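## Task

Place the metal bar on the middle pair of wall rack arms so that both arms support it. It must stay there without the robot holding it. Then open the gripper and pull the robot away.

## Robot and tools

Robot: two 6-joint arms, left_arm and right_arm, each with a parallel two-finger gripper. Their bases sit in the scene frame at about (-0.025, +0.293, 0) m for left_arm and (-0.002, -0.236, 0) m for right_arm, each turned slightly about z. The scene frame has its origin on the tabletop midway between the arms, +z up, +x pointing out over the table, and left_arm on the +y side. The arm names do not refer to sides of the camera images.

Gripper geometry: the fingers extend along the gripper's +z axis and close along its y axis. The reported hand point lies between the finger pads, roughly 1 cm short of the fingertips. A wrist camera mount rides on each gripper and adds bulk near it.

execute_actions takes "actions", a list with zero or one entry, and an optional "pictures" boolean (images come by default). Three forms:
- Empty list: only reports the current state.
- Motion: {"rows": [...], "steps": n}, with 1 to 15 rows and n from 1 to 15 (default 15). Each step lasts 1/30 s and uses one row; if rows run out, the last row repeats.
- Wait: {"steps": n} with no rows, n up to 300; it returns after that many steps since the previous result.
Every row is one list of 14 numbers covering both arms, even if only one arm should move: left_arm waist, shoulder, elbow, wrist pitch, wrist yaw, wrist roll, opening, then the same seven for right_arm. The joint numbers are absolute target angles in radians (same form as the Joint positions line), not offsets. Ranges per arm: waist -2.618 to 3.054, shoulder 0.000 to 3.142, elbow 0.000 to 3.142, wrist pitch -1.571 to 1.571, wrist yaw -1.571 to 1.571, wrist roll -2.094 to 2.094. A target more than 0.036 rad outside a range and farther out than the joint's current angle makes the whole call rejected, with nothing sent. The actual stops may differ from these by up to 0.036 rad; a target beyond the real stop is clipped there and the result prints "joint sent to its limit" (possibly about an earlier move). Opening is an absolute value from -1 (closed) to +1 (fully open), on the same scale as grip_measured.

Motion limits: each step, a joint's sent target stays within a fixed margin of its measured angle (waist 0.202, shoulder 0.258, elbow 0.238, wrist pitch 0.573, wrist yaw and roll 0.522 rad), and if targets would shift the gripper more than 70 mm from where it is, all are pulled back proportionally. Large moves therefore need several calls or waits. Between calls the arms keep heading for the last row sent, until they settle or a step is HELD; after that, only a new motion makes them go further. Fingers still in motion finish moving.

Result contents: a state line giving each gripper's position (m) and orientation quaternion (w, x, y, z) in the scene frame; this can be somewhat inaccurate at long reach. Joint positions and Joint velocities list, per arm, the six joints (rad, rad/s) and then the finger pad gap (m, m/s; 0.094 m is fully open). grip_measured is the measured opening on the command scale; each gripper's reading may be off by about 1 mm. Joint torques are total drive outputs in joint order, noisy and offset, so treat them as rough. "joint command not followed" means a clearance check altered or blocked some joint targets; HELD flags steps on which a row was not fully sent. MOTOR HOT warns from 75 °C; OVER-TEMPERATURE FAULT means an arm was stopped (at 90 °C briefly, at 100 °C it goes limp and drops). Holding loads for long heats motors.

Grasping: to hold the bar, keep the commanded opening below grip_measured; about 0.03 below gives a firm hold, a smaller gap a lighter one. Pads push about 50 to 62 N each at most, less on thin parts. Brief external tugs on the held part or nudges to loose objects can happen.

zoom_image: {"camera": "cam_head_left" or "cam_head_right", "region": [x0, y0, x1, y1]} in pixels of that camera's last full image (672x504, origin top-left), region no larger than 504x504. It shows that area enlarged. The two head cameras sit about 0.9 m above the table near x = -0.05, looking down and forward; calibration is given with the session and may be slightly off.

read_manual: optional "section" (only "licences"); returns licence text and moves nothing.

finished_scene: {"scene": 1 or 2} ends that scene for good, reports whether the goal was met, and brings the next task. Call it only after the bar rests on both rack arms by itself and the gripper has opened and backed away.

Avoid: letting the bar or anything else fall or leave the table, dropping or slamming the bar, pressing hard against the rack or table, and letting the two arms collide or push on each other. Smooth, economical motions are preferred.

Each tool is called after "Request:" by a JSON object that holds its "fn" and its "kwargs".

## Session

Request:
{"fn": "execute_actions", "kwargs": {"actions": []}}

Scene clock: 0.00 s of 4500.00 s.
left_arm: end_effector_position=(+0.3513, +0.3333, +0.4043) grip_measured=+1.000 end_effector_quat_wxyz=(+0.705, -0.041, +0.707, +0.033) | right_arm: end_effector_position=(+0.3784, -0.1886, +0.4104) grip_measured=+1.000 end_effector_quat_wxyz=(+0.706, -0.037, +0.706, +0.042)
Joint positions: left_arm=[-0.012  1.032  1.032 -0.003 -0.002 -0.011  0.094] | right_arm=[ 0.017  1.054  1.062 -0.005  0.015  0.006  0.094]
Joint velocities: left_arm=[ 0.012 -0.012 -0.017  0.007 -0.081  0.007  0.   ] | right_arm=[ 0.002 -0.017 -0.017 -0.022 -0.037 -0.051  0.   ]
Joint torques (N m, as the arm reports them, + toward a larger angle): no reading

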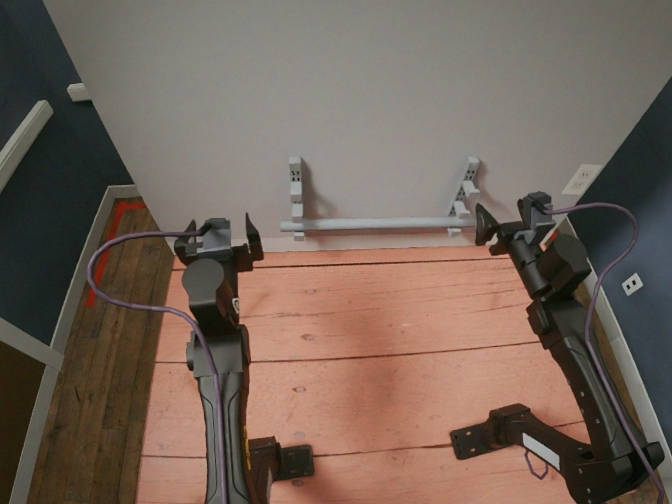

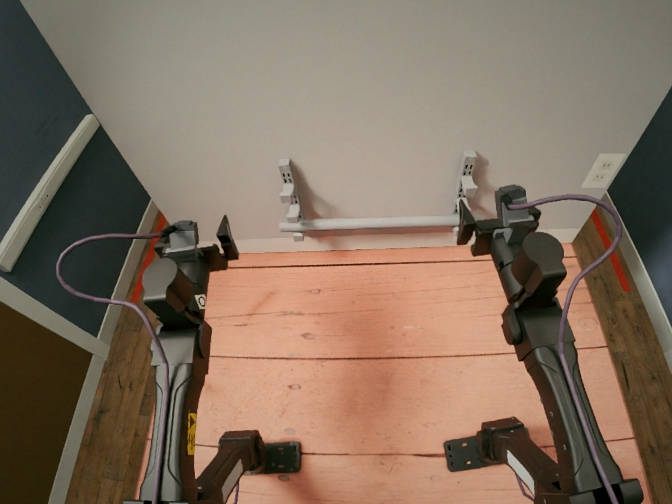

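Request:
{"fn": "zoom_image", "kwargs": {"camera": "cam_head_left", "region": [240, 150, 340, 260]}}

Request:
{"fn": "zoom_image", "kwargs": {"camera": "cam_head_right", "region": [220, 150, 320, 260]}}

Request:
{"fn": "zoom_image", "kwargs": {"camera": "cam_head_left", "region": [410, 150, 510, 260]}}

Region (240, 150, 340, 260) of cam_head_left's 672x504 image, scaled by 4.582, with more detail than that image has; it fills the left 458 columns of this view, and the rest is white.

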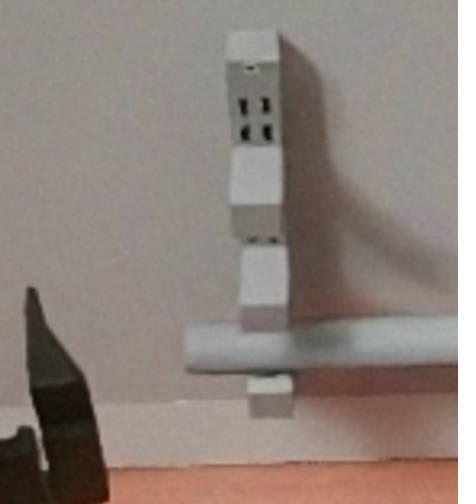

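Region (220, 150, 320, 260) of cam_head_right's 672x504 image, scaled by 4.582, with more detail than that image has; it fills the left 458 columns of this view, and the rest is white.

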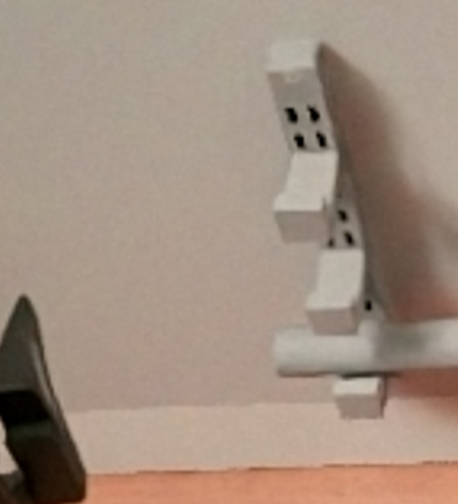

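Region (410, 150, 510, 260) of cam_head_left's 672x504 image, scaled by 4.582, with more detail than that image has; it fills the left 458 columns of this view, and the rest is white.

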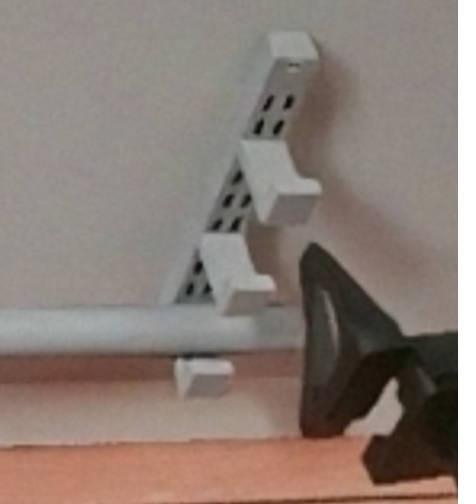

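Request:
{"fn": "execute_actions", "kwargs": {"actions": [{"rows":[[-0.03,1.04,1.02,0.03,0,0.05,1,0.02,1.06,1.04,0.03,0.02,-0.05,1],[-0.055,1.055,1.0,0.07,-0.01,0.12,1,0.028,1.07,1.01,0.08,0.02,-0.12,1],[-0.085,1.075,0.98,0.115,-0.01,0.2,1,0.036,1.085,0.98,0.13,0.02,-0.2,1],[-0.12,1.1,0.96,0.16,-0.015,0.28,1,0.044,1.105,0.95,0.185,0.025,-0.28,1],[-0.155,1.13,0.94,0.21,-0.02,0.36,1,0.052,1.13,0.92,0.24,0.025,-0.36,1],[-0.19,1.16,0.92,0.26,-0.025,0.44,1,0.06,1.155,0.89,0.3,0.03,-0.44,1],[-0.225,1.19,0.9,0.31,-0.03,0.52,1,0.068,1.18,0.86,0.36,0.03,-0.52,1],[-0.26,1.22,0.885,0.36,-0.035,0.6,1,0.076,1.205,0.83,0.42,0.03,-0.6,1],[-0.295,1.25,0.87,0.41,-0.04,0.68,1,0.084,1.23,0.8,0.48,0.035,-0.68,1],[-0.33,1.28,0.855,0.46,-0.045,0.76,1,0.092,1.255,0.77,0.54,0.035,-0.76,1],[-0.36,1.315,0.84,0.51,-0.05,0.84,1,0.1,1.28,0.74,0.6,0.04,-0.84,1],[-0.39,1.35,0.825,0.56,-0.055,0.92,1,0.107,1.31,0.71,0.66,0.04,-0.92,1],[-0.42,1.385,0.81,0.61,-0.06,1.0,1,0.114,1.34,0.68,0.72,0.043,-1.0,1],[-0.445,1.42,0.8,0.66,-0.061,1.08,1,0.12,1.37,0.65,0.775,0.043,-1.08,1],[-0.465,1.455,0.79,0.71,-0.061,1.16,1,0.125,1.4,0.629,0.83,0.043,-1.16,1]]}], "pictures": false}}

Request:
{"fn": "execute_actions", "kwargs": {"actions": [{"rows":[[-0.468,1.49,0.79,0.755,-0.061,1.22,1,0.125,1.43,0.625,0.87,0.043,-1.22,1],[-0.468,1.525,0.79,0.8,-0.061,1.28,1,0.125,1.46,0.625,0.91,0.043,-1.28,1],[-0.468,1.56,0.79,0.84,-0.061,1.34,1,0.125,1.49,0.625,0.945,0.043,-1.34,1],[-0.468,1.595,0.79,0.88,-0.061,1.4,1,0.125,1.52,0.625,0.98,0.043,-1.4,1],[-0.468,1.63,0.79,0.92,-0.061,1.45,1,0.125,1.55,0.625,1.01,0.043,-1.45,1],[-0.468,1.665,0.79,0.96,-0.061,1.5,1,0.125,1.58,0.625,1.04,0.043,-1.5,1],[-0.468,1.7,0.79,0.995,-0.061,1.53,1,0.125,1.61,0.625,1.07,0.043,-1.53,1],[-0.468,1.735,0.79,1.03,-0.061,1.556,1,0.125,1.64,0.625,1.1,0.043,-1.561,1],[-0.468,1.77,0.79,1.06,-0.061,1.556,1,0.125,1.67,0.625,1.12,0.043,-1.561,1],[-0.468,1.8,0.79,1.08,-0.061,1.556,1,0.125,1.7,0.625,1.14,0.043,-1.561,1],[-0.468,1.83,0.79,1.095,-0.061,1.556,1,0.125,1.725,0.625,1.15,0.043,-1.561,1],[-0.468,1.855,0.79,1.104,-0.061,1.556,1,0.125,1.745,0.625,1.156,0.043,-1.561,1],[-0.468,1.875,0.79,1.104,-0.061,1.556,1,0.125,1.762,0.625,1.156,0.043,-1.561,1],[-0.468,1.89,0.79,1.104,-0.061,1.556,1,0.125,1.775,0.625,1.156,0.043,-1.561,1],[-0.468,1.902,0.798,1.104,-0.061,1.556,1,0.125,1.785,0.629,1.156,0.043,-1.561,1]]}], "pictures": false}}

Request:
{"fn": "execute_actions", "kwargs": {"actions": [{"steps":8}], "pictures": false}}

Request:
{"fn": "execute_actions", "kwargs": {"actions": [{"rows":[[-0.463,1.912,0.82,1.09,-0.057,1.556,1,0.121,1.795,0.65,1.14,0.04,-1.561,1],[-0.459,1.923,0.841,1.075,-0.052,1.556,1,0.117,1.806,0.67,1.125,0.037,-1.561,1],[-0.454,1.933,0.862,1.06,-0.048,1.556,1,0.114,1.816,0.69,1.11,0.034,-1.561,1],[-0.45,1.944,0.883,1.045,-0.043,1.556,1,0.11,1.827,0.71,1.095,0.031,-1.561,1],[-0.446,1.954,0.904,1.03,-0.039,1.556,1,0.107,1.837,0.73,1.08,0.028,-1.561,1],[-0.441,1.965,0.926,1.015,-0.034,1.556,1,0.103,1.848,0.75,1.065,0.025,-1.561,1],[-0.437,1.975,0.947,1.0,-0.03,1.556,1,0.1,1.858,0.77,1.05,0.022,-1.561,1],[-0.433,1.986,0.968,0.985,-0.025,1.556,1,0.096,1.869,0.79,1.035,0.019,-1.561,1],[-0.428,1.996,0.989,0.97,-0.021,1.556,1,0.093,1.879,0.81,1.02,0.016,-1.561,1],[-0.424,2.007,1.01,0.955,-0.016,1.556,1,0.089,1.89,0.83,1.005,0.013,-1.561,1],[-0.42,2.017,1.031,0.94,-0.012,1.556,1,0.086,1.9,0.85,0.99,0.01,-1.561,1],[-0.415,2.028,1.053,0.925,-0.007,1.556,1,0.082,1.911,0.87,0.975,0.007,-1.561,1],[-0.411,2.038,1.074,0.91,-0.003,1.556,1,0.079,1.922,0.89,0.96,0.004,-1.561,1],[-0.406,2.049,1.095,0.897,0.002,1.556,1,0.075,1.932,0.911,0.948,0.001,-1.561,1],[-0.402,2.059,1.116,0.891,0.006,1.556,1,0.072,1.943,0.931,0.942,-0.002,-1.561,1]]}], "pictures": false}}

Request:
{"fn": "execute_actions", "kwargs": {"actions": [{"rows":[[-0.402,2.059,1.116,0.891,0.006,1.556,0.8,0.072,1.943,0.931,0.942,-0.002,-1.561,0.8],[-0.402,2.059,1.116,0.891,0.006,1.556,0.7,0.072,1.943,0.931,0.942,-0.002,-1.561,0.7],[-0.402,2.059,1.116,0.891,0.006,1.556,0.6,0.072,1.943,0.931,0.942,-0.002,-1.561,0.6],[-0.402,2.059,1.116,0.891,0.006,1.556,0.5,0.072,1.943,0.931,0.942,-0.002,-1.561,0.5],[-0.402,2.059,1.116,0.891,0.006,1.556,0.4,0.072,1.943,0.931,0.942,-0.002,-1.561,0.4],[-0.402,2.059,1.116,0.891,0.006,1.556,0.3,0.072,1.943,0.931,0.942,-0.002,-1.561,0.3],[-0.402,2.059,1.116,0.891,0.006,1.556,0.2,0.072,1.943,0.931,0.942,-0.002,-1.561,0.2],[-0.402,2.059,1.116,0.891,0.006,1.556,0.1,0.072,1.943,0.931,0.942,-0.002,-1.561,0.1],[-0.402,2.059,1.116,0.891,0.006,1.556,0,0.072,1.943,0.931,0.942,-0.002,-1.561,0],[-0.402,2.059,1.116,0.891,0.006,1.556,-0.08,0.072,1.943,0.931,0.942,-0.002,-1.561,-0.08],[-0.402,2.059,1.116,0.891,0.006,1.556,-0.15,0.072,1.943,0.931,0.942,-0.002,-1.561,-0.15],[-0.402,2.059,1.116,0.891,0.006,1.556,-0.2,0.072,1.943,0.931,0.942,-0.002,-1.561,-0.2]]}]}}

Request:
{"fn": "zoom_image", "kwargs": {"camera": "cam_head_left", "region": [270, 170, 490, 300]}}

Scene clock: 89.30 s of 4500.00 s.
left_arm: end_effector_position=(+0.4169, +0.1639, +0.2757) grip_measured=+1.000 end_effector_quat_wxyz=(+0.651, +0.384, +0.627, +0.190) | right_arm: end_effector_position=(+0.4289, -0.1468, +0.2479) grip_measured=+1.000 end_effector_quat_wxyz=(+0.639, -0.359, +0.646, -0.216)
Joint positions: left_arm=[-0.415  1.396  0.821  0.495 -0.037  0.831  0.094] | right_arm=[ 0.104  1.353  0.681  0.581  0.032 -0.83   0.094]
Joint velocities: left_arm=[-0.779  1.057 -0.408  1.253 -0.066  2.234  0.   ] | right_arm=[ 0.183  0.847 -0.838  1.502  0.007 -2.22   0.   ]
Joint torques (N m, as the arm reports them, + toward a larger angle): left_arm=[-0.33 -6.9   6.35  2.37 -0.16 -0.03] | right_arm=[ 0.71 -6.23  7.25  2.27  0.02  0.09]
Steps of this call (steps 1 to 90: nothing new was sent; then 85.80 s passed at rest; steps 91 to 105: all 15 steps of this action). Readings (joint positions):
91: left_arm=[-0.012 1.032 1.032 -0.002 -0.002 -0.003] | right_arm=[0.017 1.054 1.061 -0.003 0.015 -0.000]
92: left_arm=[-0.018 1.033 1.029 0.008 -0.004 0.017] | right_arm=[0.017 1.054 1.054 0.012 0.015 -0.019]
94: left_arm=[-0.053 1.041 1.013 0.056 -0.010 0.089] | right_arm=[0.020 1.059 1.022 0.072 0.017 -0.089]
98: left_arm=[-0.187 1.128 0.952 0.211 -0.018 0.318] | right_arm=[0.048 1.133 0.914 0.250 0.022 -0.316]
105: the state above

Scene clock: 89.80 s of 4500.00 s.
left_arm: end_effector_position=(+0.4621, +0.1225, +0.1735) grip_measured=+1.000 end_effector_quat_wxyz=(+0.570, +0.571, +0.442, +0.393) | right_arm: end_effector_position=(+0.4634, -0.1344, +0.1715) grip_measured=+1.000 end_effector_quat_wxyz=(+0.545, -0.544, +0.474, -0.428)
Joint positions: left_arm=[-0.469  1.871  0.797  1.032 -0.047  1.514  0.094] | right_arm=[ 0.116  1.759  0.626  1.093  0.037 -1.519  0.094]
Joint velocities: left_arm=[ 0.017  0.603  0.007  0.286 -0.007  0.3    0.   ] | right_arm=[-0.017  0.471  0.002  0.183 -0.007 -0.315  0.   ]
Joint torques (N m, as the arm reports them, + toward a larger angle): left_arm=[-0.19 -9.99  5.37  2.51 -0.16  0.05] | right_arm=[ 0.72 -8.6   5.73  2.28  0.01  0.06]
Steps of this call (steps 1 to 15: all 15 steps of this action). Readings (joint positions):
1: left_arm=[-0.439 1.433 0.809 0.537 -0.037 0.906] | right_arm=[0.109 1.383 0.656 0.627 0.033 -0.905]
2: left_arm=[-0.456 1.469 0.801 0.579 -0.037 0.978] | right_arm=[0.113 1.414 0.639 0.669 0.033 -0.978]
4: left_arm=[-0.469 1.538 0.797 0.664 -0.037 1.116] | right_arm=[0.116 1.475 0.626 0.751 0.033 -1.116]
8: left_arm=[-0.469 1.665 0.797 0.843 -0.043 1.349] | right_arm=[0.116 1.583 0.626 0.923 0.036 -1.350]
15: the state above

Scene clock: 90.07 s of 4500.00 s.
left_arm: end_effector_position=(+0.4643, +0.1218, +0.1656) grip_measured=+1.000 end_effector_quat_wxyz=(+0.564, +0.577, +0.430, +0.405) | right_arm: end_effector_position=(+0.4651, -0.1341, +0.1688) grip_measured=+1.000 end_effector_quat_wxyz=(+0.540, -0.549, +0.461, -0.440)
Joint positions: left_arm=[-0.469  1.909  0.797  1.076 -0.048  1.55   0.094] | right_arm=[ 0.116  1.785  0.626  1.131  0.038 -1.556  0.094]
Joint velocities: left_arm=[-0.027  0.002 -0.012  0.168 -0.007  0.095  0.   ] | right_arm=[-0.012 -0.002 -0.002  0.095  0.037  0.051  0.   ]
Joint torques (N m, as the arm reports them, + toward a larger angle): left_arm=[  0.13 -10.05   5.15   2.27  -0.16   0.  ] | right_arm=[ 0.75 -8.56  5.73  2.1   0.05  0.04]
Steps of this call (steps 1 to 8: the robot went on to your last target). Readings (joint positions):
1: left_arm=[-0.469 1.889 0.797 1.039 -0.047 1.523] | right_arm=[0.116 1.772 0.626 1.098 0.037 -1.528]
2: left_arm=[-0.469 1.900 0.797 1.043 -0.047 1.530] | right_arm=[0.116 1.781 0.626 1.100 0.038 -1.535]
4: left_arm=[-0.469 1.909 0.797 1.048 -0.047 1.540] | right_arm=[0.116 1.785 0.626 1.107 0.038 -1.546]
8: the state above

Scene clock: 90.57 s of 4500.00 s.
left_arm: end_effector_position=(+0.5217, +0.1262, +0.1793) grip_measured=+1.000 end_effector_quat_wxyz=(+0.561, +0.570, +0.434, +0.416) | right_arm: end_effector_position=(+0.5214, -0.1309, +0.1818) grip_measured=+1.000 end_effector_quat_wxyz=(+0.541, -0.547, +0.458, -0.445)
Joint positions: left_arm=[-0.42   2.028  1.048  0.954 -0.024  1.557  0.094] | right_arm=[ 0.09   1.914  0.875  1.021  0.015 -1.562  0.094]
Joint velocities: left_arm=[ 0.12   0.33   0.618 -0.374  0.139  0.066  0.   ] | right_arm=[-0.125  0.32   0.564 -0.359 -0.081 -0.051  0.   ]
Joint torques (N m, as the arm reports them, + toward a larger angle): left_arm=[  0.88 -10.42   7.73   2.01   0.17   0.03] | right_arm=[-0.87 -9.56  7.86  1.8  -0.04  0.06]
Steps of this call (steps 1 to 15: all 15 steps of this action). Readings (joint positions):
1: left_arm=[-0.469 1.909 0.797 1.078 -0.048 1.552] | right_arm=[0.116 1.785 0.626 1.132 0.038 -1.557]
2: left_arm=[-0.469 1.909 0.798 1.078 -0.048 1.553] | right_arm=[0.116 1.787 0.628 1.133 0.038 -1.558]
4: left_arm=[-0.468 1.916 0.814 1.072 -0.048 1.554] | right_arm=[0.116 1.800 0.650 1.130 0.038 -1.560]
8: left_arm=[-0.454 1.955 0.898 1.040 -0.044 1.556] | right_arm=[0.115 1.841 0.733 1.103 0.033 -1.561]
15: the state above

Scene clock: 91.07 s of 4500.00 s.
left_arm: end_effector_position=(+0.5307, +0.1274, +0.1765) grip_measured=-0.196 end_effector_quat_wxyz=(+0.556, +0.575, +0.437, +0.411) | right_arm: end_effector_position=(+0.5298, -0.1327, +0.1764) grip_measured=-0.198 end_effector_quat_wxyz=(+0.533, -0.555, +0.464, -0.439)
Joint positions: left_arm=[-0.409  2.048  1.09   0.914 -0.01   1.558  0.038] | right_arm=[ 0.081  1.934  0.913  0.975  0.006 -1.563  0.038]
Joint velocities: left_arm=[-0.012 -0.002 -0.002 -0.081  0.007  0.022 -0.001] | right_arm=[-0.007 -0.012 -0.007 -0.007  0.022 -0.051  0.   ]
Joint torques (N m, as the arm reports them, + toward a larger angle): left_arm=[  0.62 -10.64   7.42   1.86   0.19  -0.04] | right_arm=[-0.6  -9.86  7.42  1.75 -0.09  0.03]
Steps of this call (steps 1 to 15: all 15 steps of this action). Readings (joint positions):
1: left_arm=[-0.416 2.037 1.066 0.943 -0.021 1.557] | right_arm=[0.087 1.924 0.892 1.010 0.014 -1.562]
2: left_arm=[-0.413 2.044 1.078 0.935 -0.019 1.557] | right_arm=[0.084 1.930 0.903 1.002 0.013 -1.562]
4: left_arm=[-0.409 2.048 1.084 0.923 -0.017 1.557] | right_arm=[0.081 1.934 0.910 0.991 0.011 -1.562]
8: left_arm=[-0.409 2.048 1.084 0.909 -0.012 1.557] | right_arm=[0.081 1.934 0.910 0.977 0.008 -1.563]
15: the state above

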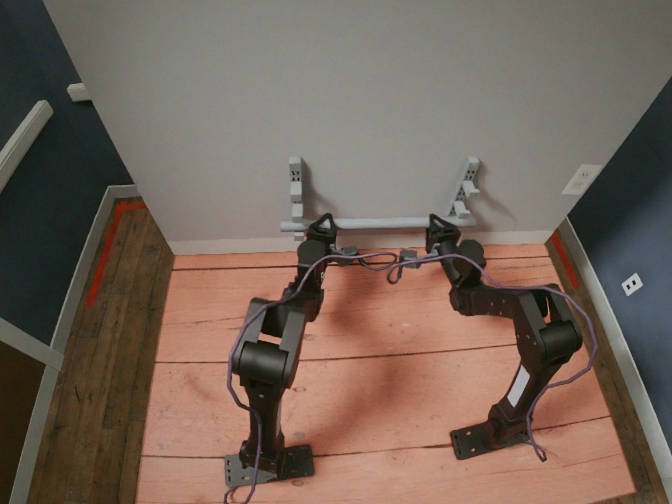

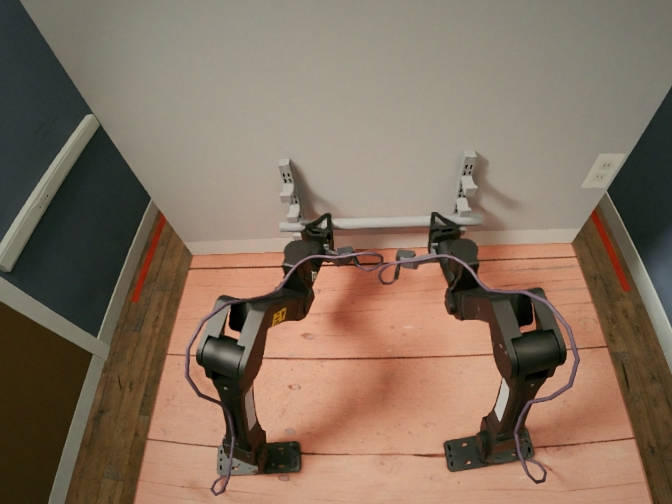

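Region (270, 170, 490, 300) of cam_head_left's 672x504 image, scaled by 2.291, with more detail than that image has; it fills the top 298 rows of this view, and the rest is white.

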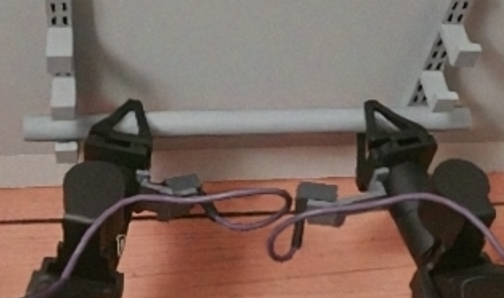

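Request:
{"fn": "execute_actions", "kwargs": {"actions": [{"rows":[[-0.409,2.048,1.1,0.92,-0.01,1.558,-0.23,0.081,1.934,0.92,0.98,0.006,-1.563,-0.23],[-0.409,2.045,1.1,0.935,-0.01,1.558,-0.26,0.081,1.93,0.92,0.995,0.006,-1.563,-0.26],[-0.409,2.045,1.1,0.945,-0.01,1.558,-0.29,0.081,1.93,0.92,1.005,0.006,-1.563,-0.29],[-0.409,2.045,1.1,0.945,-0.01,1.558,-0.32,0.081,1.93,0.92,1.005,0.006,-1.563,-0.32],[-0.409,2.045,1.1,0.945,-0.01,1.558,-0.35,0.081,1.93,0.92,1.005,0.006,-1.563,-0.35],[-0.409,2.045,1.1,0.945,-0.01,1.558,-0.38,0.081,1.93,0.92,1.005,0.006,-1.563,-0.38],[-0.409,2.045,1.1,0.945,-0.01,1.558,-0.41,0.081,1.93,0.92,1.005,0.006,-1.563,-0.41],[-0.409,2.045,1.1,0.945,-0.01,1.558,-0.44,0.081,1.93,0.92,1.005,0.006,-1.563,-0.44],[-0.409,2.045,1.1,0.945,-0.01,1.558,-0.46,0.081,1.93,0.92,1.005,0.006,-1.563,-0.46]],"steps":12}], "pictures": false}}

Request:
{"fn": "execute_actions", "kwargs": {"actions": [{"rows":[[-0.409,2.04,1.101,0.96,-0.01,1.56,-0.46,0.081,1.926,0.922,1.022,0.006,-1.565,-0.46],[-0.409,2.035,1.102,0.975,-0.01,1.562,-0.46,0.081,1.922,0.923,1.039,0.006,-1.566,-0.46],[-0.409,2.031,1.103,0.99,-0.01,1.564,-0.46,0.081,1.918,0.924,1.056,0.006,-1.567,-0.46],[-0.409,2.027,1.104,1.005,-0.01,1.566,-0.46,0.081,1.914,0.925,1.073,0.006,-1.568,-0.46],[-0.409,2.023,1.105,1.02,-0.01,1.568,-0.46,0.081,1.91,0.927,1.09,0.006,-1.569,-0.46],[-0.409,2.02,1.105,1.035,-0.01,1.57,-0.46,0.081,1.907,0.929,1.107,0.006,-1.57,-0.46],[-0.409,2.017,1.105,1.05,-0.01,1.572,-0.46,0.081,1.904,0.93,1.124,0.006,-1.572,-0.46],[-0.409,2.015,1.105,1.065,-0.01,1.574,-0.46,0.081,1.902,0.93,1.14,0.006,-1.574,-0.46],[-0.409,2.015,1.105,1.08,-0.01,1.575,-0.46,0.081,1.902,0.93,1.155,0.006,-1.575,-0.46]]}], "pictures": false}}

Request:
{"fn": "execute_actions", "kwargs": {"actions": [{"steps":8}], "pictures": false}}

Scene clock: 119.50 s of 4500.00 s.
left_arm: end_effector_position=(+0.5309, +0.1274, +0.1813) grip_measured=-0.400 end_effector_quat_wxyz=(+0.562, +0.569, +0.433, +0.414) | right_arm: end_effector_position=(+0.5300, -0.1327, +0.1806) grip_measured=-0.389 end_effector_quat_wxyz=(+0.538, -0.551, +0.460, -0.443)
Joint positions: left_arm=[-0.409  2.048  1.09   0.933 -0.01   1.555  0.028] | right_arm=[ 0.081  1.934  0.913  0.992  0.006 -1.564  0.029]
Joint velocities: left_arm=[-0.007 -0.007  0.007 -0.037  0.007 -0.022 -0.   ] | right_arm=[-0.012  0.002  0.002  0.007  0.022  0.007  0.   ]
Joint torques (N m, as the arm reports them, + toward a larger angle): left_arm=[ -0.11 -11.65   6.43   2.27   0.02  -0.02] | right_arm=[  0.08 -11.15   6.54   2.14  -0.02   0.02]
Steps of this call (steps 1 to 15: the robot went on to your last target; steps 16 to 90: nothing new was sent; then 25.03 s passed at rest; steps 91 to 102: all 12 steps of this action). Readings (joint positions):
91: left_arm=[-0.409 2.048 1.090 0.917 -0.010 1.558] | right_arm=[0.081 1.934 0.913 0.977 0.006 -1.563]
92: left_arm=[-0.409 2.048 1.090 0.921 -0.010 1.558] | right_arm=[0.081 1.934 0.913 0.980 0.006 -1.563]
94: left_arm=[-0.409 2.048 1.090 0.927 -0.010 1.558] | right_arm=[0.081 1.934 0.913 0.986 0.006 -1.564]
98: left_arm=[-0.409 2.048 1.090 0.933 -0.010 1.556] | right_arm=[0.081 1.934 0.913 0.992 0.006 -1.564]
102: the state above

Scene clock: 120.00 s of 4500.00 s.
left_arm: end_effector_position=(+0.5310, +0.1273, +0.1866) grip_measured=-0.400 end_effector_quat_wxyz=(+0.567, +0.564, +0.427, +0.420) | right_arm: end_effector_position=(+0.5301, -0.1326, +0.1856) grip_measured=-0.389 end_effector_quat_wxyz=(+0.543, -0.546, +0.455, -0.448)
Joint positions: left_arm=[-0.409  2.048  1.09   0.955 -0.01   1.56   0.028] | right_arm=[ 0.081  1.934  0.913  1.012  0.006 -1.566  0.029]
Joint velocities: left_arm=[ 0.002  0.012 -0.002 -0.037  0.081 -0.022  0.001] | right_arm=[-0.022 -0.007 -0.007  0.007  0.007 -0.007 -0.001]
Joint torques (N m, as the arm reports them, + toward a larger angle): left_arm=[  0.   -13.96   6.7    3.51   0.01   0.14] | right_arm=[  0.09 -13.71   7.4    3.3    0.01  -0.01]
Steps of this call (steps 1 to 15: all 15 steps of this action). Readings (joint positions):
1: left_arm=[-0.409 2.048 1.090 0.934 -0.010 1.555] | right_arm=[0.081 1.934 0.913 0.992 0.006 -1.564]
2: left_arm=[-0.409 2.048 1.090 0.935 -0.010 1.555] | right_arm=[0.081 1.934 0.913 0.994 0.006 -1.564]
4: left_arm=[-0.409 2.048 1.090 0.938 -0.010 1.555] | right_arm=[0.081 1.934 0.913 0.996 0.006 -1.564]
8: left_arm=[-0.409 2.048 1.090 0.943 -0.010 1.556] | right_arm=[0.081 1.934 0.913 1.000 0.006 -1.565]
15: the state above

Scene clock: 120.27 s of 4500.00 s.
left_arm: end_effector_position=(+0.5310, +0.1273, +0.1873) grip_measured=-0.400 end_effector_quat_wxyz=(+0.568, +0.564, +0.427, +0.421) | right_arm: end_effector_position=(+0.5301, -0.1326, +0.1861) grip_measured=-0.389 end_effector_quat_wxyz=(+0.543, -0.545, +0.454, -0.449)
Joint positions: left_arm=[-0.409  2.048  1.09   0.957 -0.01   1.561  0.028] | right_arm=[ 0.081  1.934  0.913  1.014  0.006 -1.567  0.029]
Joint velocities: left_arm=[-0.002  0.007  0.027 -0.007  0.022 -0.007 -0.   ] | right_arm=[-0.002 -0.022  0.002  0.007 -0.007  0.022 -0.001]
Joint torques (N m, as the arm reports them, + toward a larger angle): left_arm=[ -0.15 -13.77   6.64   3.55   0.02   0.15] | right_arm=[  0.04 -13.69   7.33   3.33  -0.02  -0.05]
Steps of this call (steps 1 to 8: the robot went on to your last target). Readings (joint positions):
1: left_arm=[-0.409 2.048 1.090 0.956 -0.010 1.560] | right_arm=[0.081 1.934 0.913 1.012 0.006 -1.566]
2: left_arm=[-0.409 2.048 1.090 0.956 -0.010 1.560] | right_arm=[0.081 1.934 0.913 1.013 0.006 -1.567]
4: left_arm=[-0.409 2.048 1.090 0.957 -0.010 1.561] | right_arm=[0.081 1.934 0.913 1.013 0.006 -1.567]
8: the state above

Request:
{"fn": "execute_actions", "kwargs": {"actions": [{"rows":[[-0.409,2.015,1.105,1.09,-0.01,1.577,-0.44,0.081,1.902,0.93,1.166,0.006,-1.576,-0.43],[-0.409,2.015,1.105,1.1,-0.01,1.579,-0.44,0.081,1.902,0.93,1.177,0.006,-1.577,-0.43],[-0.409,2.015,1.105,1.11,-0.01,1.581,-0.44,0.081,1.902,0.93,1.188,0.006,-1.578,-0.43],[-0.409,2.015,1.105,1.12,-0.01,1.583,-0.44,0.081,1.902,0.93,1.199,0.006,-1.579,-0.43],[-0.409,2.015,1.105,1.13,-0.01,1.585,-0.44,0.081,1.902,0.93,1.21,0.006,-1.58,-0.43],[-0.409,2.015,1.105,1.14,-0.01,1.585,-0.44,0.081,1.902,0.93,1.22,0.006,-1.582,-0.43],[-0.409,2.015,1.105,1.15,-0.01,1.585,-0.44,0.081,1.902,0.93,1.23,0.006,-1.582,-0.43],[-0.409,2.015,1.105,1.158,-0.01,1.585,-0.44,0.081,1.902,0.93,1.24,0.006,-1.582,-0.43]]}], "pictures": false}}

Request:
{"fn": "execute_actions", "kwargs": {"actions": [{"rows":[[-0.409,2.015,1.105,1.158,-0.01,1.585,-0.44,0.081,1.902,0.93,1.24,0.006,-1.582,-0.43],[-0.409,2.015,1.105,1.158,-0.01,1.585,-0.44,0.081,1.902,0.93,1.24,0.006,-1.582,-0.43],[-0.409,2.015,1.105,1.158,-0.01,1.585,-0.44,0.081,1.902,0.93,1.24,0.006,-1.582,-0.43],[-0.411,2.008,1.102,1.15,-0.012,1.585,-0.44,0.083,1.897,0.93,1.235,0.008,-1.582,-0.43],[-0.413,2.001,1.099,1.142,-0.014,1.585,-0.44,0.085,1.892,0.93,1.23,0.01,-1.582,-0.43],[-0.415,1.994,1.097,1.135,-0.016,1.585,-0.44,0.087,1.887,0.929,1.225,0.012,-1.582,-0.43],[-0.417,1.986,1.094,1.133,-0.018,1.585,-0.44,0.089,1.882,0.925,1.222,0.013,-1.582,-0.43],[-0.419,1.979,1.088,1.133,-0.02,1.585,-0.44,0.091,1.877,0.92,1.222,0.014,-1.582,-0.43],[-0.421,1.972,1.082,1.133,-0.022,1.585,-0.44,0.093,1.872,0.914,1.222,0.015,-1.582,-0.43]]}]}}

Request:
{"fn": "zoom_image", "kwargs": {"camera": "cam_head_left", "region": [270, 170, 490, 300]}}

Scene clock: 145.97 s of 4500.00 s.
left_arm: end_effector_position=(+0.5303, +0.1275, +0.2059) grip_measured=-0.400 end_effector_quat_wxyz=(+0.585, +0.546, +0.406, +0.441) | right_arm: end_effector_position=(+0.5295, -0.1327, +0.2050) grip_measured=-0.389 end_effector_quat_wxyz=(+0.560, -0.527, +0.433, -0.470)
Joint positions: left_arm=[-0.409  2.048  1.09   1.032 -0.01   1.578  0.028] | right_arm=[ 0.081  1.934  0.913  1.09   0.006 -1.581  0.029]
Joint velocities: left_arm=[-0.012  0.007 -0.007  0.037  0.007  0.022 -0.   ] | right_arm=[-0.002 -0.007 -0.012  0.022 -0.007  0.022  0.   ]
Joint torques (N m, as the arm reports them, + toward a larger angle): left_arm=[ -0.18 -13.89   6.62   3.5    0.02   0.13] | right_arm=[  0.06 -13.69   7.38   3.35  -0.01   0.02]
Steps of this call (steps 1 to 15: the robot went on to your last target; steps 16 to 90: nothing new was sent; then 22.20 s passed at rest; steps 91 to 105: all 15 steps of this action). Readings (joint positions):
91: left_arm=[-0.409 2.048 1.090 0.959 -0.010 1.561] | right_arm=[0.081 1.934 0.913 1.015 0.006 -1.567]
92: left_arm=[-0.409 2.048 1.090 0.961 -0.010 1.561] | right_arm=[0.081 1.934 0.913 1.017 0.006 -1.567]
94: left_arm=[-0.409 2.048 1.090 0.968 -0.010 1.564] | right_arm=[0.081 1.934 0.913 1.025 0.006 -1.569]
98: left_arm=[-0.409 2.048 1.090 0.999 -0.010 1.570] | right_arm=[0.081 1.934 0.913 1.055 0.006 -1.574]
105: the state above

Scene clock: 146.47 s of 4500.00 s.
left_arm: end_effector_position=(+0.5270, +0.1274, +0.2053) grip_measured=-0.400 end_effector_quat_wxyz=(+0.585, +0.547, +0.406, +0.440) | right_arm: end_effector_position=(+0.5263, -0.1328, +0.2052) grip_measured=-0.389 end_effector_quat_wxyz=(+0.560, -0.528, +0.433, -0.470)
Joint positions: left_arm=[-0.411  2.038  1.075  1.035 -0.011  1.578  0.028] | right_arm=[ 0.082  1.923  0.899  1.092  0.006 -1.583  0.029]
Joint velocities: left_arm=[ 0.002 -0.002  0.002 -0.037 -0.051  0.022 -0.001] | right_arm=[-0.002  0.002 -0.002 -0.022 -0.022 -0.007  0.001]
Joint torques (N m, as the arm reports them, + toward a larger angle): left_arm=[ -0.86 -16.22   6.15   3.18  -0.13   0.09] | right_arm=[  0.95 -15.37   7.23   3.19   0.08   0.04]
Steps of this call (steps 1 to 15: all 15 steps of this action). Readings (joint positions):
1: left_arm=[-0.409 2.048 1.090 1.033 -0.010 1.578] | right_arm=[0.081 1.934 0.913 1.091 0.006 -1.581]
2: left_arm=[-0.409 2.048 1.090 1.034 -0.010 1.578] | right_arm=[0.081 1.934 0.913 1.092 0.006 -1.581]
4: left_arm=[-0.409 2.048 1.090 1.035 -0.010 1.578] | right_arm=[0.081 1.934 0.913 1.092 0.006 -1.582]
8: left_arm=[-0.409 2.048 1.090 1.034 -0.010 1.578] | right_arm=[0.081 1.933 0.913 1.092 0.006 -1.582]
15: the state above

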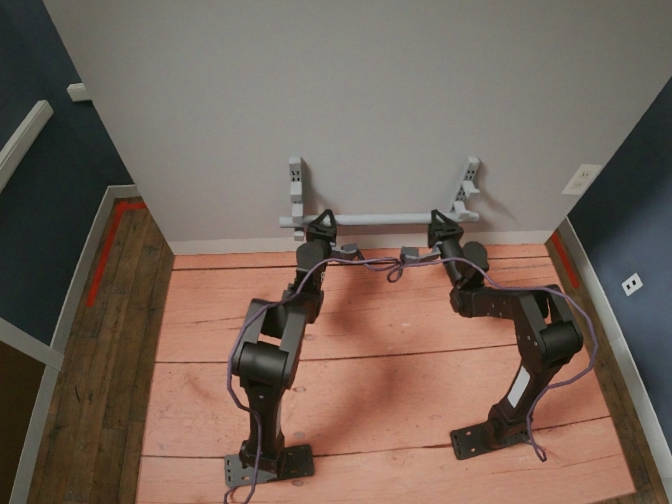

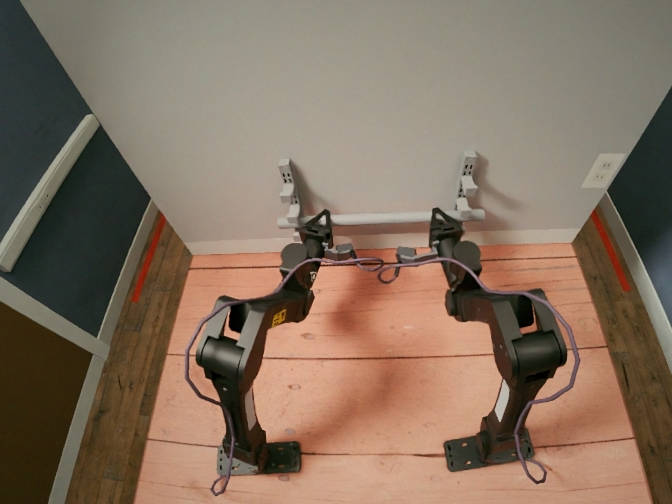

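Region (270, 170, 490, 300) of cam_head_left's 672x504 image, scaled by 2.291, with more detail than that image has; it fills the top 298 rows of this view, and the rest is white.

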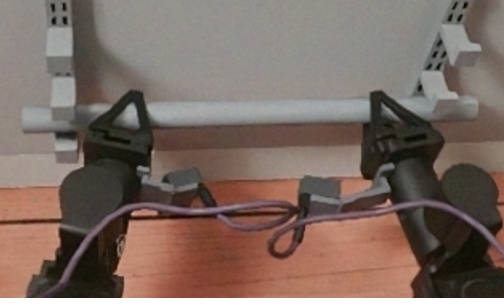

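Request:
{"fn": "execute_actions", "kwargs": {"actions": [{"rows":[[-0.421,1.965,1.082,1.133,-0.022,1.58,-0.44,0.093,1.866,0.914,1.222,0.015,-1.582,-0.43],[-0.423,1.957,1.074,1.133,-0.024,1.58,-0.44,0.095,1.857,0.906,1.221,0.017,-1.582,-0.43],[-0.425,1.949,1.063,1.133,-0.026,1.58,-0.44,0.096,1.848,0.895,1.22,0.018,-1.582,-0.43],[-0.428,1.94,1.052,1.132,-0.029,1.579,-0.44,0.098,1.839,0.885,1.219,0.02,-1.581,-0.43],[-0.43,1.932,1.041,1.132,-0.031,1.579,-0.44,0.099,1.83,0.874,1.218,0.021,-1.581,-0.43],[-0.432,1.923,1.03,1.132,-0.033,1.578,-0.44,0.101,1.82,0.864,1.217,0.023,-1.58,-0.43],[-0.434,1.915,1.02,1.131,-0.035,1.578,-0.44,0.102,1.811,0.854,1.215,0.024,-1.58,-0.43],[-0.436,1.906,1.009,1.131,-0.037,1.577,-0.44,0.104,1.802,0.844,1.214,0.026,-1.58,-0.43],[-0.438,1.898,0.999,1.131,-0.039,1.577,-0.44,0.105,1.793,0.834,1.213,0.028,-1.579,-0.43],[-0.44,1.889,0.988,1.13,-0.041,1.576,-0.44,0.107,1.784,0.824,1.212,0.029,-1.579,-0.43],[-0.442,1.881,0.978,1.13,-0.043,1.576,-0.44,0.109,1.775,0.814,1.211,0.031,-1.578,-0.43],[-0.445,1.872,0.968,1.13,-0.045,1.575,-0.44,0.11,1.766,0.804,1.21,0.032,-1.578,-0.43],[-0.447,1.864,0.957,1.129,-0.048,1.575,-0.44,0.112,1.757,0.794,1.209,0.034,-1.578,-0.43]]}]}}

Request:
{"fn": "zoom_image", "kwargs": {"camera": "cam_head_left", "region": [270, 170, 490, 300]}}

Scene clock: 165.93 s of 4500.00 s.
left_arm: end_effector_position=(+0.4973, +0.1275, +0.2117) grip_measured=-0.400 end_effector_quat_wxyz=(+0.582, +0.550, +0.410, +0.437) | right_arm: end_effector_position=(+0.4965, -0.1337, +0.2126) grip_measured=-0.389 end_effector_quat_wxyz=(+0.558, -0.529, +0.435, -0.469)
Joint positions: left_arm=[-0.434  1.928  0.954  1.034 -0.034  1.575  0.028] | right_arm=[ 0.098  1.807  0.782  1.087  0.025 -1.583  0.029]
Joint velocities: left_arm=[-0.046 -0.11  -0.129  0.037  0.037 -0.051 -0.   ] | right_arm=[ 0.027 -0.134 -0.134 -0.007  0.022 -0.051 -0.   ]
Joint torques (N m, as the arm reports them, + toward a larger angle): left_arm=[ -0.63 -14.51   6.27   3.18  -0.12  -0.03] | right_arm=[  1.03 -13.18   7.5    3.14   0.06   0.07]
Steps of this call (steps 1 to 15: the robot went on to your last target; steps 16 to 90: nothing new was sent; then 15.97 s passed at rest; steps 91 to 105: all 15 steps of this action). Readings (joint positions):
91: left_arm=[-0.411 2.038 1.075 1.035 -0.011 1.577] | right_arm=[0.082 1.923 0.899 1.092 0.006 -1.583]
92: left_arm=[-0.411 2.037 1.075 1.034 -0.011 1.577] | right_arm=[0.082 1.922 0.898 1.091 0.006 -1.583]
94: left_arm=[-0.413 2.027 1.063 1.034 -0.012 1.576] | right_arm=[0.084 1.910 0.887 1.090 0.007 -1.583]
98: left_arm=[-0.421 1.988 1.019 1.034 -0.020 1.575] | right_arm=[0.089 1.869 0.846 1.088 0.013 -1.583]
105: the state above

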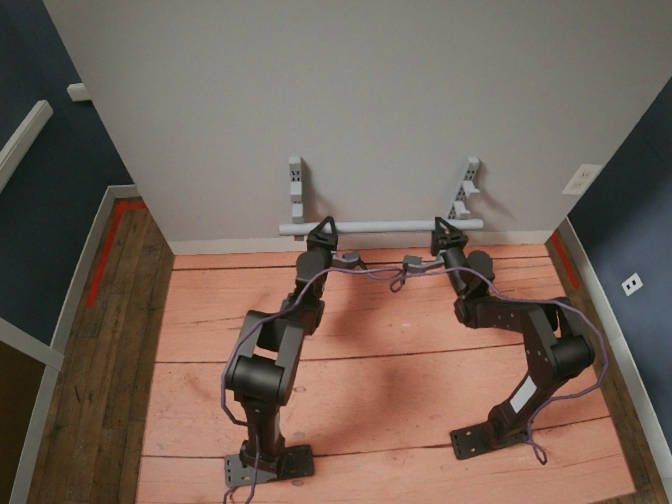

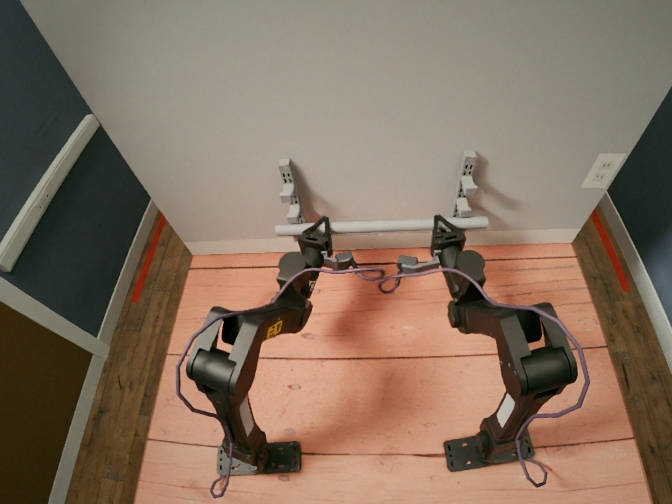

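Region (270, 170, 490, 300) of cam_head_left's 672x504 image, scaled by 2.291, with more detail than that image has; it fills the top 298 rows of this view, and the rest is white.

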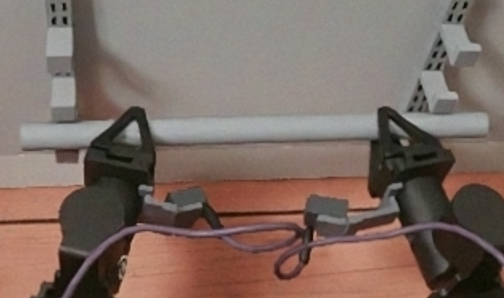

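Request:
{"fn": "execute_actions", "kwargs": {"actions": [{"rows":[[-0.449,1.857,0.947,1.127,-0.05,1.574,-0.44,0.114,1.75,0.784,1.205,0.036,-1.578,-0.43],[-0.452,1.849,0.936,1.125,-0.052,1.574,-0.44,0.116,1.741,0.774,1.202,0.037,-1.578,-0.43],[-0.454,1.841,0.926,1.123,-0.055,1.573,-0.44,0.117,1.733,0.764,1.199,0.039,-1.578,-0.43],[-0.456,1.833,0.916,1.122,-0.057,1.573,-0.44,0.119,1.724,0.754,1.196,0.041,-1.577,-0.43],[-0.459,1.825,0.905,1.121,-0.059,1.572,-0.44,0.121,1.715,0.744,1.194,0.042,-1.577,-0.43],[-0.461,1.817,0.895,1.12,-0.061,1.572,-0.44,0.123,1.706,0.734,1.192,0.044,-1.577,-0.43],[-0.463,1.809,0.885,1.119,-0.064,1.571,-0.44,0.124,1.698,0.724,1.19,0.046,-1.576,-0.43],[-0.466,1.8,0.874,1.118,-0.066,1.571,-0.44,0.126,1.689,0.715,1.188,0.047,-1.576,-0.43],[-0.468,1.792,0.864,1.117,-0.068,1.57,-0.44,0.128,1.68,0.705,1.186,0.049,-1.575,-0.43],[-0.47,1.784,0.854,1.116,-0.07,1.57,-0.44,0.13,1.671,0.695,1.184,0.051,-1.575,-0.43],[-0.473,1.776,0.843,1.114,-0.073,1.57,-0.44,0.131,1.662,0.685,1.182,0.052,-1.575,-0.43],[-0.475,1.767,0.835,1.11,-0.075,1.57,-0.44,0.133,1.653,0.677,1.178,0.054,-1.575,-0.43],[-0.476,1.757,0.835,1.1,-0.076,1.57,-0.44,0.134,1.642,0.677,1.167,0.055,-1.575,-0.43],[-0.477,1.747,0.835,1.09,-0.077,1.57,-0.44,0.135,1.63,0.677,1.156,0.056,-1.575,-0.43],[-0.478,1.737,0.835,1.08,-0.078,1.57,-0.44,0.136,1.619,0.677,1.145,0.057,-1.575,-0.43]]}], "pictures": false}}

Request:
{"fn": "execute_actions", "kwargs": {"actions": [{"rows":[[-0.479,1.727,0.835,1.07,-0.079,1.57,-0.44,0.137,1.607,0.677,1.134,0.058,-1.575,-0.43],[-0.48,1.717,0.835,1.06,-0.08,1.57,-0.44,0.137,1.596,0.677,1.123,0.058,-1.575,-0.43],[-0.482,1.707,0.835,1.05,-0.082,1.57,-0.44,0.138,1.584,0.677,1.112,0.059,-1.575,-0.43],[-0.483,1.697,0.835,1.04,-0.083,1.57,-0.44,0.139,1.573,0.677,1.101,0.06,-1.575,-0.43],[-0.484,1.687,0.835,1.03,-0.084,1.57,-0.44,0.14,1.561,0.677,1.09,0.061,-1.575,-0.43],[-0.485,1.676,0.835,1.02,-0.085,1.57,-0.44,0.141,1.55,0.677,1.079,0.062,-1.575,-0.43],[-0.487,1.666,0.835,1.01,-0.087,1.57,-0.44,0.142,1.538,0.677,1.068,0.063,-1.575,-0.43],[-0.488,1.656,0.835,1.0,-0.088,1.57,-0.44,0.143,1.527,0.677,1.057,0.064,-1.575,-0.43],[-0.489,1.646,0.835,0.99,-0.089,1.57,-0.44,0.144,1.515,0.677,1.046,0.065,-1.575,-0.43],[-0.491,1.636,0.835,0.98,-0.091,1.57,-0.44,0.145,1.504,0.677,1.035,0.066,-1.575,-0.43],[-0.492,1.626,0.835,0.97,-0.092,1.57,-0.44,0.146,1.492,0.677,1.024,0.067,-1.575,-0.43],[-0.493,1.615,0.835,0.96,-0.093,1.57,-0.44,0.146,1.481,0.677,1.013,0.067,-1.575,-0.43],[-0.495,1.605,0.835,0.95,-0.095,1.57,-0.44,0.147,1.47,0.677,1.002,0.068,-1.575,-0.43],[-0.496,1.595,0.835,0.94,-0.096,1.57,-0.44,0.148,1.458,0.677,0.991,0.069,-1.575,-0.43],[-0.497,1.585,0.835,0.93,-0.097,1.57,-0.44,0.149,1.447,0.677,0.98,0.07,-1.575,-0.43]]}], "pictures": false}}

Request:
{"fn": "execute_actions", "kwargs": {"actions": [{"steps":5}], "pictures": false}}

Request:
{"fn": "execute_actions", "kwargs": {"actions": [{"rows":[[-0.49,1.6,0.858,0.925,-0.088,1.57,-0.44,0.142,1.455,0.692,0.972,0.066,-1.573,-0.43],[-0.482,1.612,0.878,0.915,-0.08,1.57,-0.44,0.134,1.463,0.706,0.96,0.061,-1.573,-0.43],[-0.476,1.618,0.891,0.903,-0.074,1.57,-0.44,0.128,1.465,0.72,0.946,0.057,-1.573,-0.43],[-0.474,1.618,0.904,0.891,-0.072,1.57,-0.44,0.127,1.465,0.733,0.932,0.056,-1.573,-0.43],[-0.472,1.618,0.917,0.879,-0.07,1.57,-0.44,0.125,1.465,0.747,0.918,0.054,-1.573,-0.43],[-0.47,1.618,0.93,0.866,-0.068,1.57,-0.44,0.124,1.465,0.76,0.905,0.053,-1.573,-0.43],[-0.469,1.618,0.943,0.854,-0.067,1.57,-0.44,0.123,1.465,0.774,0.891,0.051,-1.573,-0.43],[-0.467,1.618,0.956,0.842,-0.065,1.57,-0.44,0.121,1.465,0.788,0.877,0.05,-1.573,-0.43],[-0.465,1.618,0.968,0.83,-0.063,1.57,-0.44,0.12,1.465,0.801,0.863,0.048,-1.573,-0.43],[-0.463,1.618,0.981,0.818,-0.061,1.57,-0.44,0.119,1.465,0.815,0.849,0.047,-1.573,-0.43],[-0.462,1.618,0.994,0.806,-0.06,1.57,-0.44,0.117,1.465,0.829,0.835,0.046,-1.573,-0.43],[-0.46,1.618,1.007,0.793,-0.058,1.57,-0.44,0.116,1.465,0.842,0.822,0.044,-1.573,-0.43],[-0.458,1.618,1.02,0.781,-0.056,1.57,-0.44,0.115,1.465,0.856,0.808,0.043,-1.573,-0.43],[-0.457,1.618,1.033,0.769,-0.055,1.57,-0.44,0.114,1.465,0.869,0.794,0.041,-1.573,-0.43],[-0.455,1.618,1.046,0.757,-0.053,1.57,-0.44,0.113,1.465,0.883,0.78,0.04,-1.573,-0.43]]}], "pictures": false}}

Request:
{"fn": "execute_actions", "kwargs": {"actions": [{"steps":18}]}}

Scene clock: 220.07 s of 4500.00 s.
left_arm: end_effector_position=(+0.4652, +0.1280, +0.2061) grip_measured=-0.400 end_effector_quat_wxyz=(+0.573, +0.559, +0.422, +0.426) | right_arm: end_effector_position=(+0.4647, -0.1340, +0.2072) grip_measured=-0.389 end_effector_quat_wxyz=(+0.548, -0.539, +0.447, -0.458)
Joint positions: left_arm=[-0.463  1.82   0.824  1.014 -0.064  1.565  0.028] | right_arm=[ 0.12   1.687  0.66   1.046  0.049 -1.575  0.029]
Joint velocities: left_arm=[-0.032 -0.247 -0.1   -0.256 -0.066  0.022  0.001] | right_arm=[ 0.032 -0.276 -0.095 -0.242  0.022 -0.095 -0.001]
Joint torques (N m, as the arm reports them, + toward a larger angle): left_arm=[ -1.14 -14.26   6.57   3.27  -0.1    0.09] | right_arm=[  1.23 -12.71   7.71   3.34   0.     0.  ]
Steps of this call (steps 1 to 15: the robot went on to your last target; steps 16 to 90: nothing new was sent; then 50.63 s passed at rest; steps 91 to 105: all 15 steps of this action). Readings (joint positions):
91: left_arm=[-0.436 1.924 0.950 1.034 -0.036 1.575] | right_arm=[0.099 1.803 0.779 1.085 0.027 -1.583]
92: left_arm=[-0.436 1.923 0.948 1.034 -0.037 1.575] | right_arm=[0.100 1.801 0.777 1.085 0.027 -1.583]
94: left_arm=[-0.439 1.912 0.931 1.034 -0.039 1.573] | right_arm=[0.102 1.789 0.761 1.082 0.030 -1.583]
98: left_arm=[-0.448 1.879 0.883 1.033 -0.049 1.569] | right_arm=[0.109 1.752 0.717 1.073 0.037 -1.580]
105: the state above

Scene clock: 220.57 s of 4500.00 s.
left_arm: end_effector_position=(+0.4476, +0.1276, +0.2493) grip_measured=-0.400 end_effector_quat_wxyz=(+0.578, +0.554, +0.414, +0.433) | right_arm: end_effector_position=(+0.4460, -0.1353, +0.2501) grip_measured=-0.389 end_effector_quat_wxyz=(+0.556, -0.529, +0.441, -0.465)
Joint positions: left_arm=[-0.482  1.664  0.822  0.885 -0.081  1.575  0.028] | right_arm=[ 0.133  1.511  0.658  0.904  0.064 -1.575  0.029]
Joint velocities: left_arm=[-0.051 -0.271 -0.017 -0.33  -0.037  0.051 -0.   ] | right_arm=[ 0.017 -0.31  -0.007 -0.359 -0.051  0.051  0.   ]
Joint torques (N m, as the arm reports them, + toward a larger angle): left_arm=[ -1.07 -12.84   6.92   3.15  -0.12  -0.05] | right_arm=[  0.95 -10.87   8.1    3.18   0.     0.  ]
Steps of this call (steps 1 to 15: all 15 steps of this action). Readings (joint positions):
1: left_arm=[-0.464 1.811 0.822 1.006 -0.065 1.564] | right_arm=[0.121 1.677 0.659 1.036 0.050 -1.575]
2: left_arm=[-0.466 1.802 0.822 0.998 -0.067 1.564] | right_arm=[0.122 1.666 0.658 1.026 0.051 -1.575]
4: left_arm=[-0.468 1.782 0.822 0.982 -0.068 1.564] | right_arm=[0.123 1.643 0.658 1.008 0.053 -1.575]
8: left_arm=[-0.473 1.736 0.822 0.949 -0.073 1.569] | right_arm=[0.127 1.592 0.658 0.973 0.057 -1.575]
15: the state above

Scene clock: 220.73 s of 4500.00 s.
left_arm: end_effector_position=(+0.4444, +0.1275, +0.2557) grip_measured=-0.400 end_effector_quat_wxyz=(+0.579, +0.554, +0.412, +0.434) | right_arm: end_effector_position=(+0.4428, -0.1353, +0.2559) grip_measured=-0.389 end_effector_quat_wxyz=(+0.558, -0.527, +0.440, -0.466)
Joint positions: left_arm=[-0.485  1.64   0.822  0.865 -0.083  1.578  0.028] | right_arm=[ 0.135  1.486  0.658  0.884  0.066 -1.575  0.029]
Joint velocities: left_arm=[ 0.012 -0.027  0.007  0.037 -0.066  0.051  0.001] | right_arm=[-0.002  0.012 -0.002 -0.037 -0.081 -0.051  0.   ]
Joint torques (N m, as the arm reports them, + toward a larger angle): left_arm=[ -0.93 -12.15   6.93   2.93  -0.15  -0.07] | right_arm=[  1.04 -10.24   8.13   2.96   0.08   0.01]
Steps of this call (steps 1 to 5: the robot went on to your last target). Readings (joint positions):
1: left_arm=[-0.483 1.655 0.822 0.877 -0.082 1.576] | right_arm=[0.134 1.501 0.658 0.895 0.065 -1.575]
2: left_arm=[-0.484 1.648 0.822 0.872 -0.082 1.577] | right_arm=[0.134 1.494 0.658 0.889 0.066 -1.575]
4: left_arm=[-0.485 1.641 0.822 0.867 -0.083 1.578] | right_arm=[0.135 1.487 0.658 0.886 0.066 -1.575]
5: the state above

Scene clock: 221.23 s of 4500.00 s.
left_arm: end_effector_position=(+0.4629, +0.1283, +0.2830) grip_measured=-0.400 end_effector_quat_wxyz=(+0.575, +0.556, +0.418, +0.432) | right_arm: end_effector_position=(+0.4617, -0.1344, +0.2838) grip_measured=-0.389 end_effector_quat_wxyz=(+0.553, -0.531, +0.446, -0.461)
Joint positions: left_arm=[-0.466  1.64   0.96   0.714 -0.07   1.572  0.028] | right_arm=[ 0.124  1.486  0.806  0.717  0.056 -1.57   0.029]
Joint velocities: left_arm=[ 0.042 -0.007  0.379 -0.33   0.037  0.051  0.   ] | right_arm=[-0.051  0.012  0.403 -0.374 -0.11  -0.037  0.001]
Joint torques (N m, as the arm reports them, + toward a larger angle): left_arm=[  0.59 -10.13  10.44   3.16   0.16  -0.03] | right_arm=[-0.62 -8.91 11.27  3.14 -0.11 -0.01]
Steps of this call (steps 1 to 15: all 15 steps of this action). Readings (joint positions):
1: left_arm=[-0.485 1.640 0.822 0.862 -0.084 1.578] | right_arm=[0.135 1.486 0.658 0.881 0.066 -1.575]
2: left_arm=[-0.485 1.640 0.822 0.857 -0.084 1.578] | right_arm=[0.135 1.486 0.658 0.876 0.066 -1.574]
4: left_arm=[-0.485 1.640 0.824 0.841 -0.084 1.576] | right_arm=[0.135 1.486 0.661 0.857 0.066 -1.571]
8: left_arm=[-0.479 1.640 0.860 0.785 -0.082 1.569] | right_arm=[0.133 1.486 0.702 0.795 0.065 -1.567]
15: the state above

Scene clock: 221.83 s of 4500.00 s.
left_arm: end_effector_position=(+0.4662, +0.1283, +0.2848) grip_measured=-0.400 end_effector_quat_wxyz=(+0.570, +0.561, +0.422, +0.427) | right_arm: end_effector_position=(+0.4649, -0.1342, +0.2855) grip_measured=-0.389 end_effector_quat_wxyz=(+0.548, -0.537, +0.450, -0.457)
Joint positions: left_arm=[-0.462  1.64   0.988  0.666 -0.066  1.569  0.028] | right_arm=[ 0.121  1.486  0.835  0.669  0.053 -1.569  0.029]
Joint velocities: left_arm=[ 0.007  0.002  0.012 -0.022 -0.022  0.051 -0.   ] | right_arm=[-0.002  0.007  0.002  0.022 -0.066  0.051 -0.   ]
Joint torques (N m, as the arm reports them, + toward a larger angle): left_arm=[  0.69 -10.33  10.31   3.18   0.15   0.02] | right_arm=[-0.57 -9.11 11.05  3.01 -0.13 -0.05]
Steps of this call (steps 1 to 18: the robot went on to your last target). Readings (joint positions):
1: left_arm=[-0.465 1.640 0.972 0.705 -0.069 1.573] | right_arm=[0.123 1.486 0.818 0.708 0.055 -1.571]
2: left_arm=[-0.464 1.640 0.980 0.700 -0.068 1.574] | right_arm=[0.122 1.486 0.827 0.703 0.054 -1.572]
4: left_arm=[-0.463 1.640 0.988 0.697 -0.067 1.575] | right_arm=[0.122 1.486 0.835 0.699 0.054 -1.573]
8: left_arm=[-0.462 1.640 0.988 0.681 -0.066 1.574] | right_arm=[0.121 1.486 0.835 0.682 0.053 -1.572]
18: the state above

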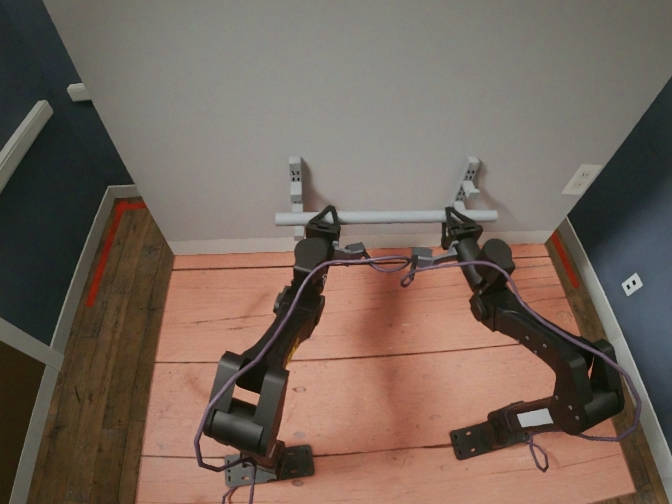

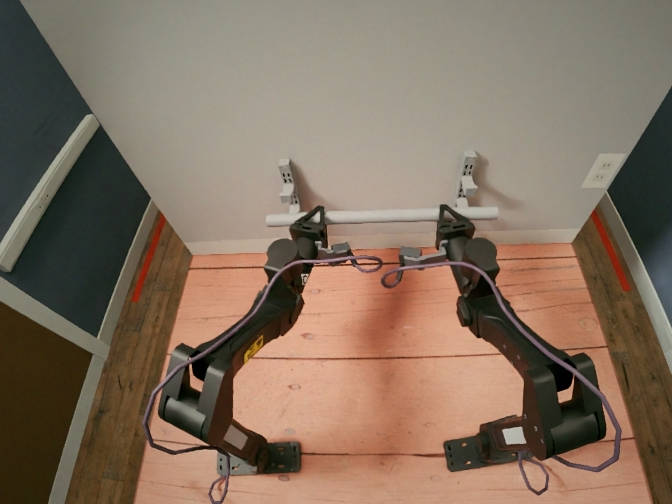

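Request:
{"fn": "execute_actions", "kwargs": {"actions": [{"rows":[[-0.453,1.627,1.057,0.755,-0.051,1.57,-0.44,0.111,1.475,0.894,0.78,0.038,-1.571,-0.43],[-0.45,1.636,1.069,0.753,-0.048,1.57,-0.44,0.109,1.485,0.904,0.78,0.036,-1.571,-0.43],[-0.448,1.645,1.08,0.752,-0.046,1.57,-0.44,0.108,1.494,0.915,0.779,0.034,-1.571,-0.43],[-0.445,1.654,1.091,0.75,-0.043,1.57,-0.44,0.106,1.504,0.925,0.779,0.032,-1.571,-0.43],[-0.443,1.663,1.103,0.748,-0.041,1.57,-0.44,0.104,1.514,0.936,0.778,0.03,-1.571,-0.43],[-0.44,1.673,1.114,0.746,-0.038,1.57,-0.44,0.102,1.524,0.947,0.778,0.028,-1.571,-0.43],[-0.438,1.682,1.125,0.745,-0.036,1.57,-0.44,0.1,1.534,0.957,0.778,0.027,-1.571,-0.43],[-0.436,1.691,1.137,0.743,-0.034,1.57,-0.44,0.099,1.543,0.968,0.777,0.025,-1.571,-0.43],[-0.433,1.7,1.148,0.741,-0.031,1.57,-0.44,0.097,1.553,0.978,0.777,0.023,-1.571,-0.43],[-0.433,1.7,1.148,0.741,-0.031,1.57,-0.44,0.097,1.553,0.978,0.777,0.023,-1.571,-0.43]]}], "pictures": false}}

Scene clock: 238.67 s of 4500.00 s.
left_arm: end_effector_position=(+0.4905, +0.1279, +0.2828) grip_measured=-0.400 end_effector_quat_wxyz=(+0.569, +0.562, +0.424, +0.425) | right_arm: end_effector_position=(+0.4891, -0.1337, +0.2833) grip_measured=-0.389 end_effector_quat_wxyz=(+0.546, -0.540, +0.452, -0.455)
Joint positions: left_arm=[-0.441  1.725  1.083  0.65  -0.044  1.566  0.028] | right_arm=[ 0.105  1.577  0.923  0.662  0.037 -1.568  0.029]
Joint velocities: left_arm=[ 0.027  0.012 -0.027  0.007 -0.037  0.007  0.   ] | right_arm=[-0.017 -0.007 -0.017 -0.037 -0.022  0.081  0.   ]
Joint torques (N m, as the arm reports them, + toward a larger angle): left_arm=[  0.56 -11.22  11.03   3.19   0.12   0.04] | right_arm=[ -0.58 -10.28  11.44   3.13  -0.16  -0.07]
Steps of this call (steps 1 to 15: the robot went on to your last target; steps 16 to 90: nothing new was sent; then 13.33 s passed at rest; steps 91 to 105: all 15 steps of this action). Readings (joint positions):
91: left_arm=[-0.462 1.640 0.988 0.666 -0.066 1.569] | right_arm=[0.121 1.487 0.835 0.668 0.053 -1.569]
92: left_arm=[-0.462 1.641 0.990 0.665 -0.066 1.569] | right_arm=[0.121 1.489 0.838 0.668 0.053 -1.568]
94: left_arm=[-0.459 1.654 1.005 0.662 -0.063 1.569] | right_arm=[0.118 1.503 0.851 0.667 0.050 -1.568]
98: left_arm=[-0.449 1.695 1.051 0.657 -0.054 1.569] | right_arm=[0.111 1.546 0.895 0.667 0.043 -1.568]
105: the state above


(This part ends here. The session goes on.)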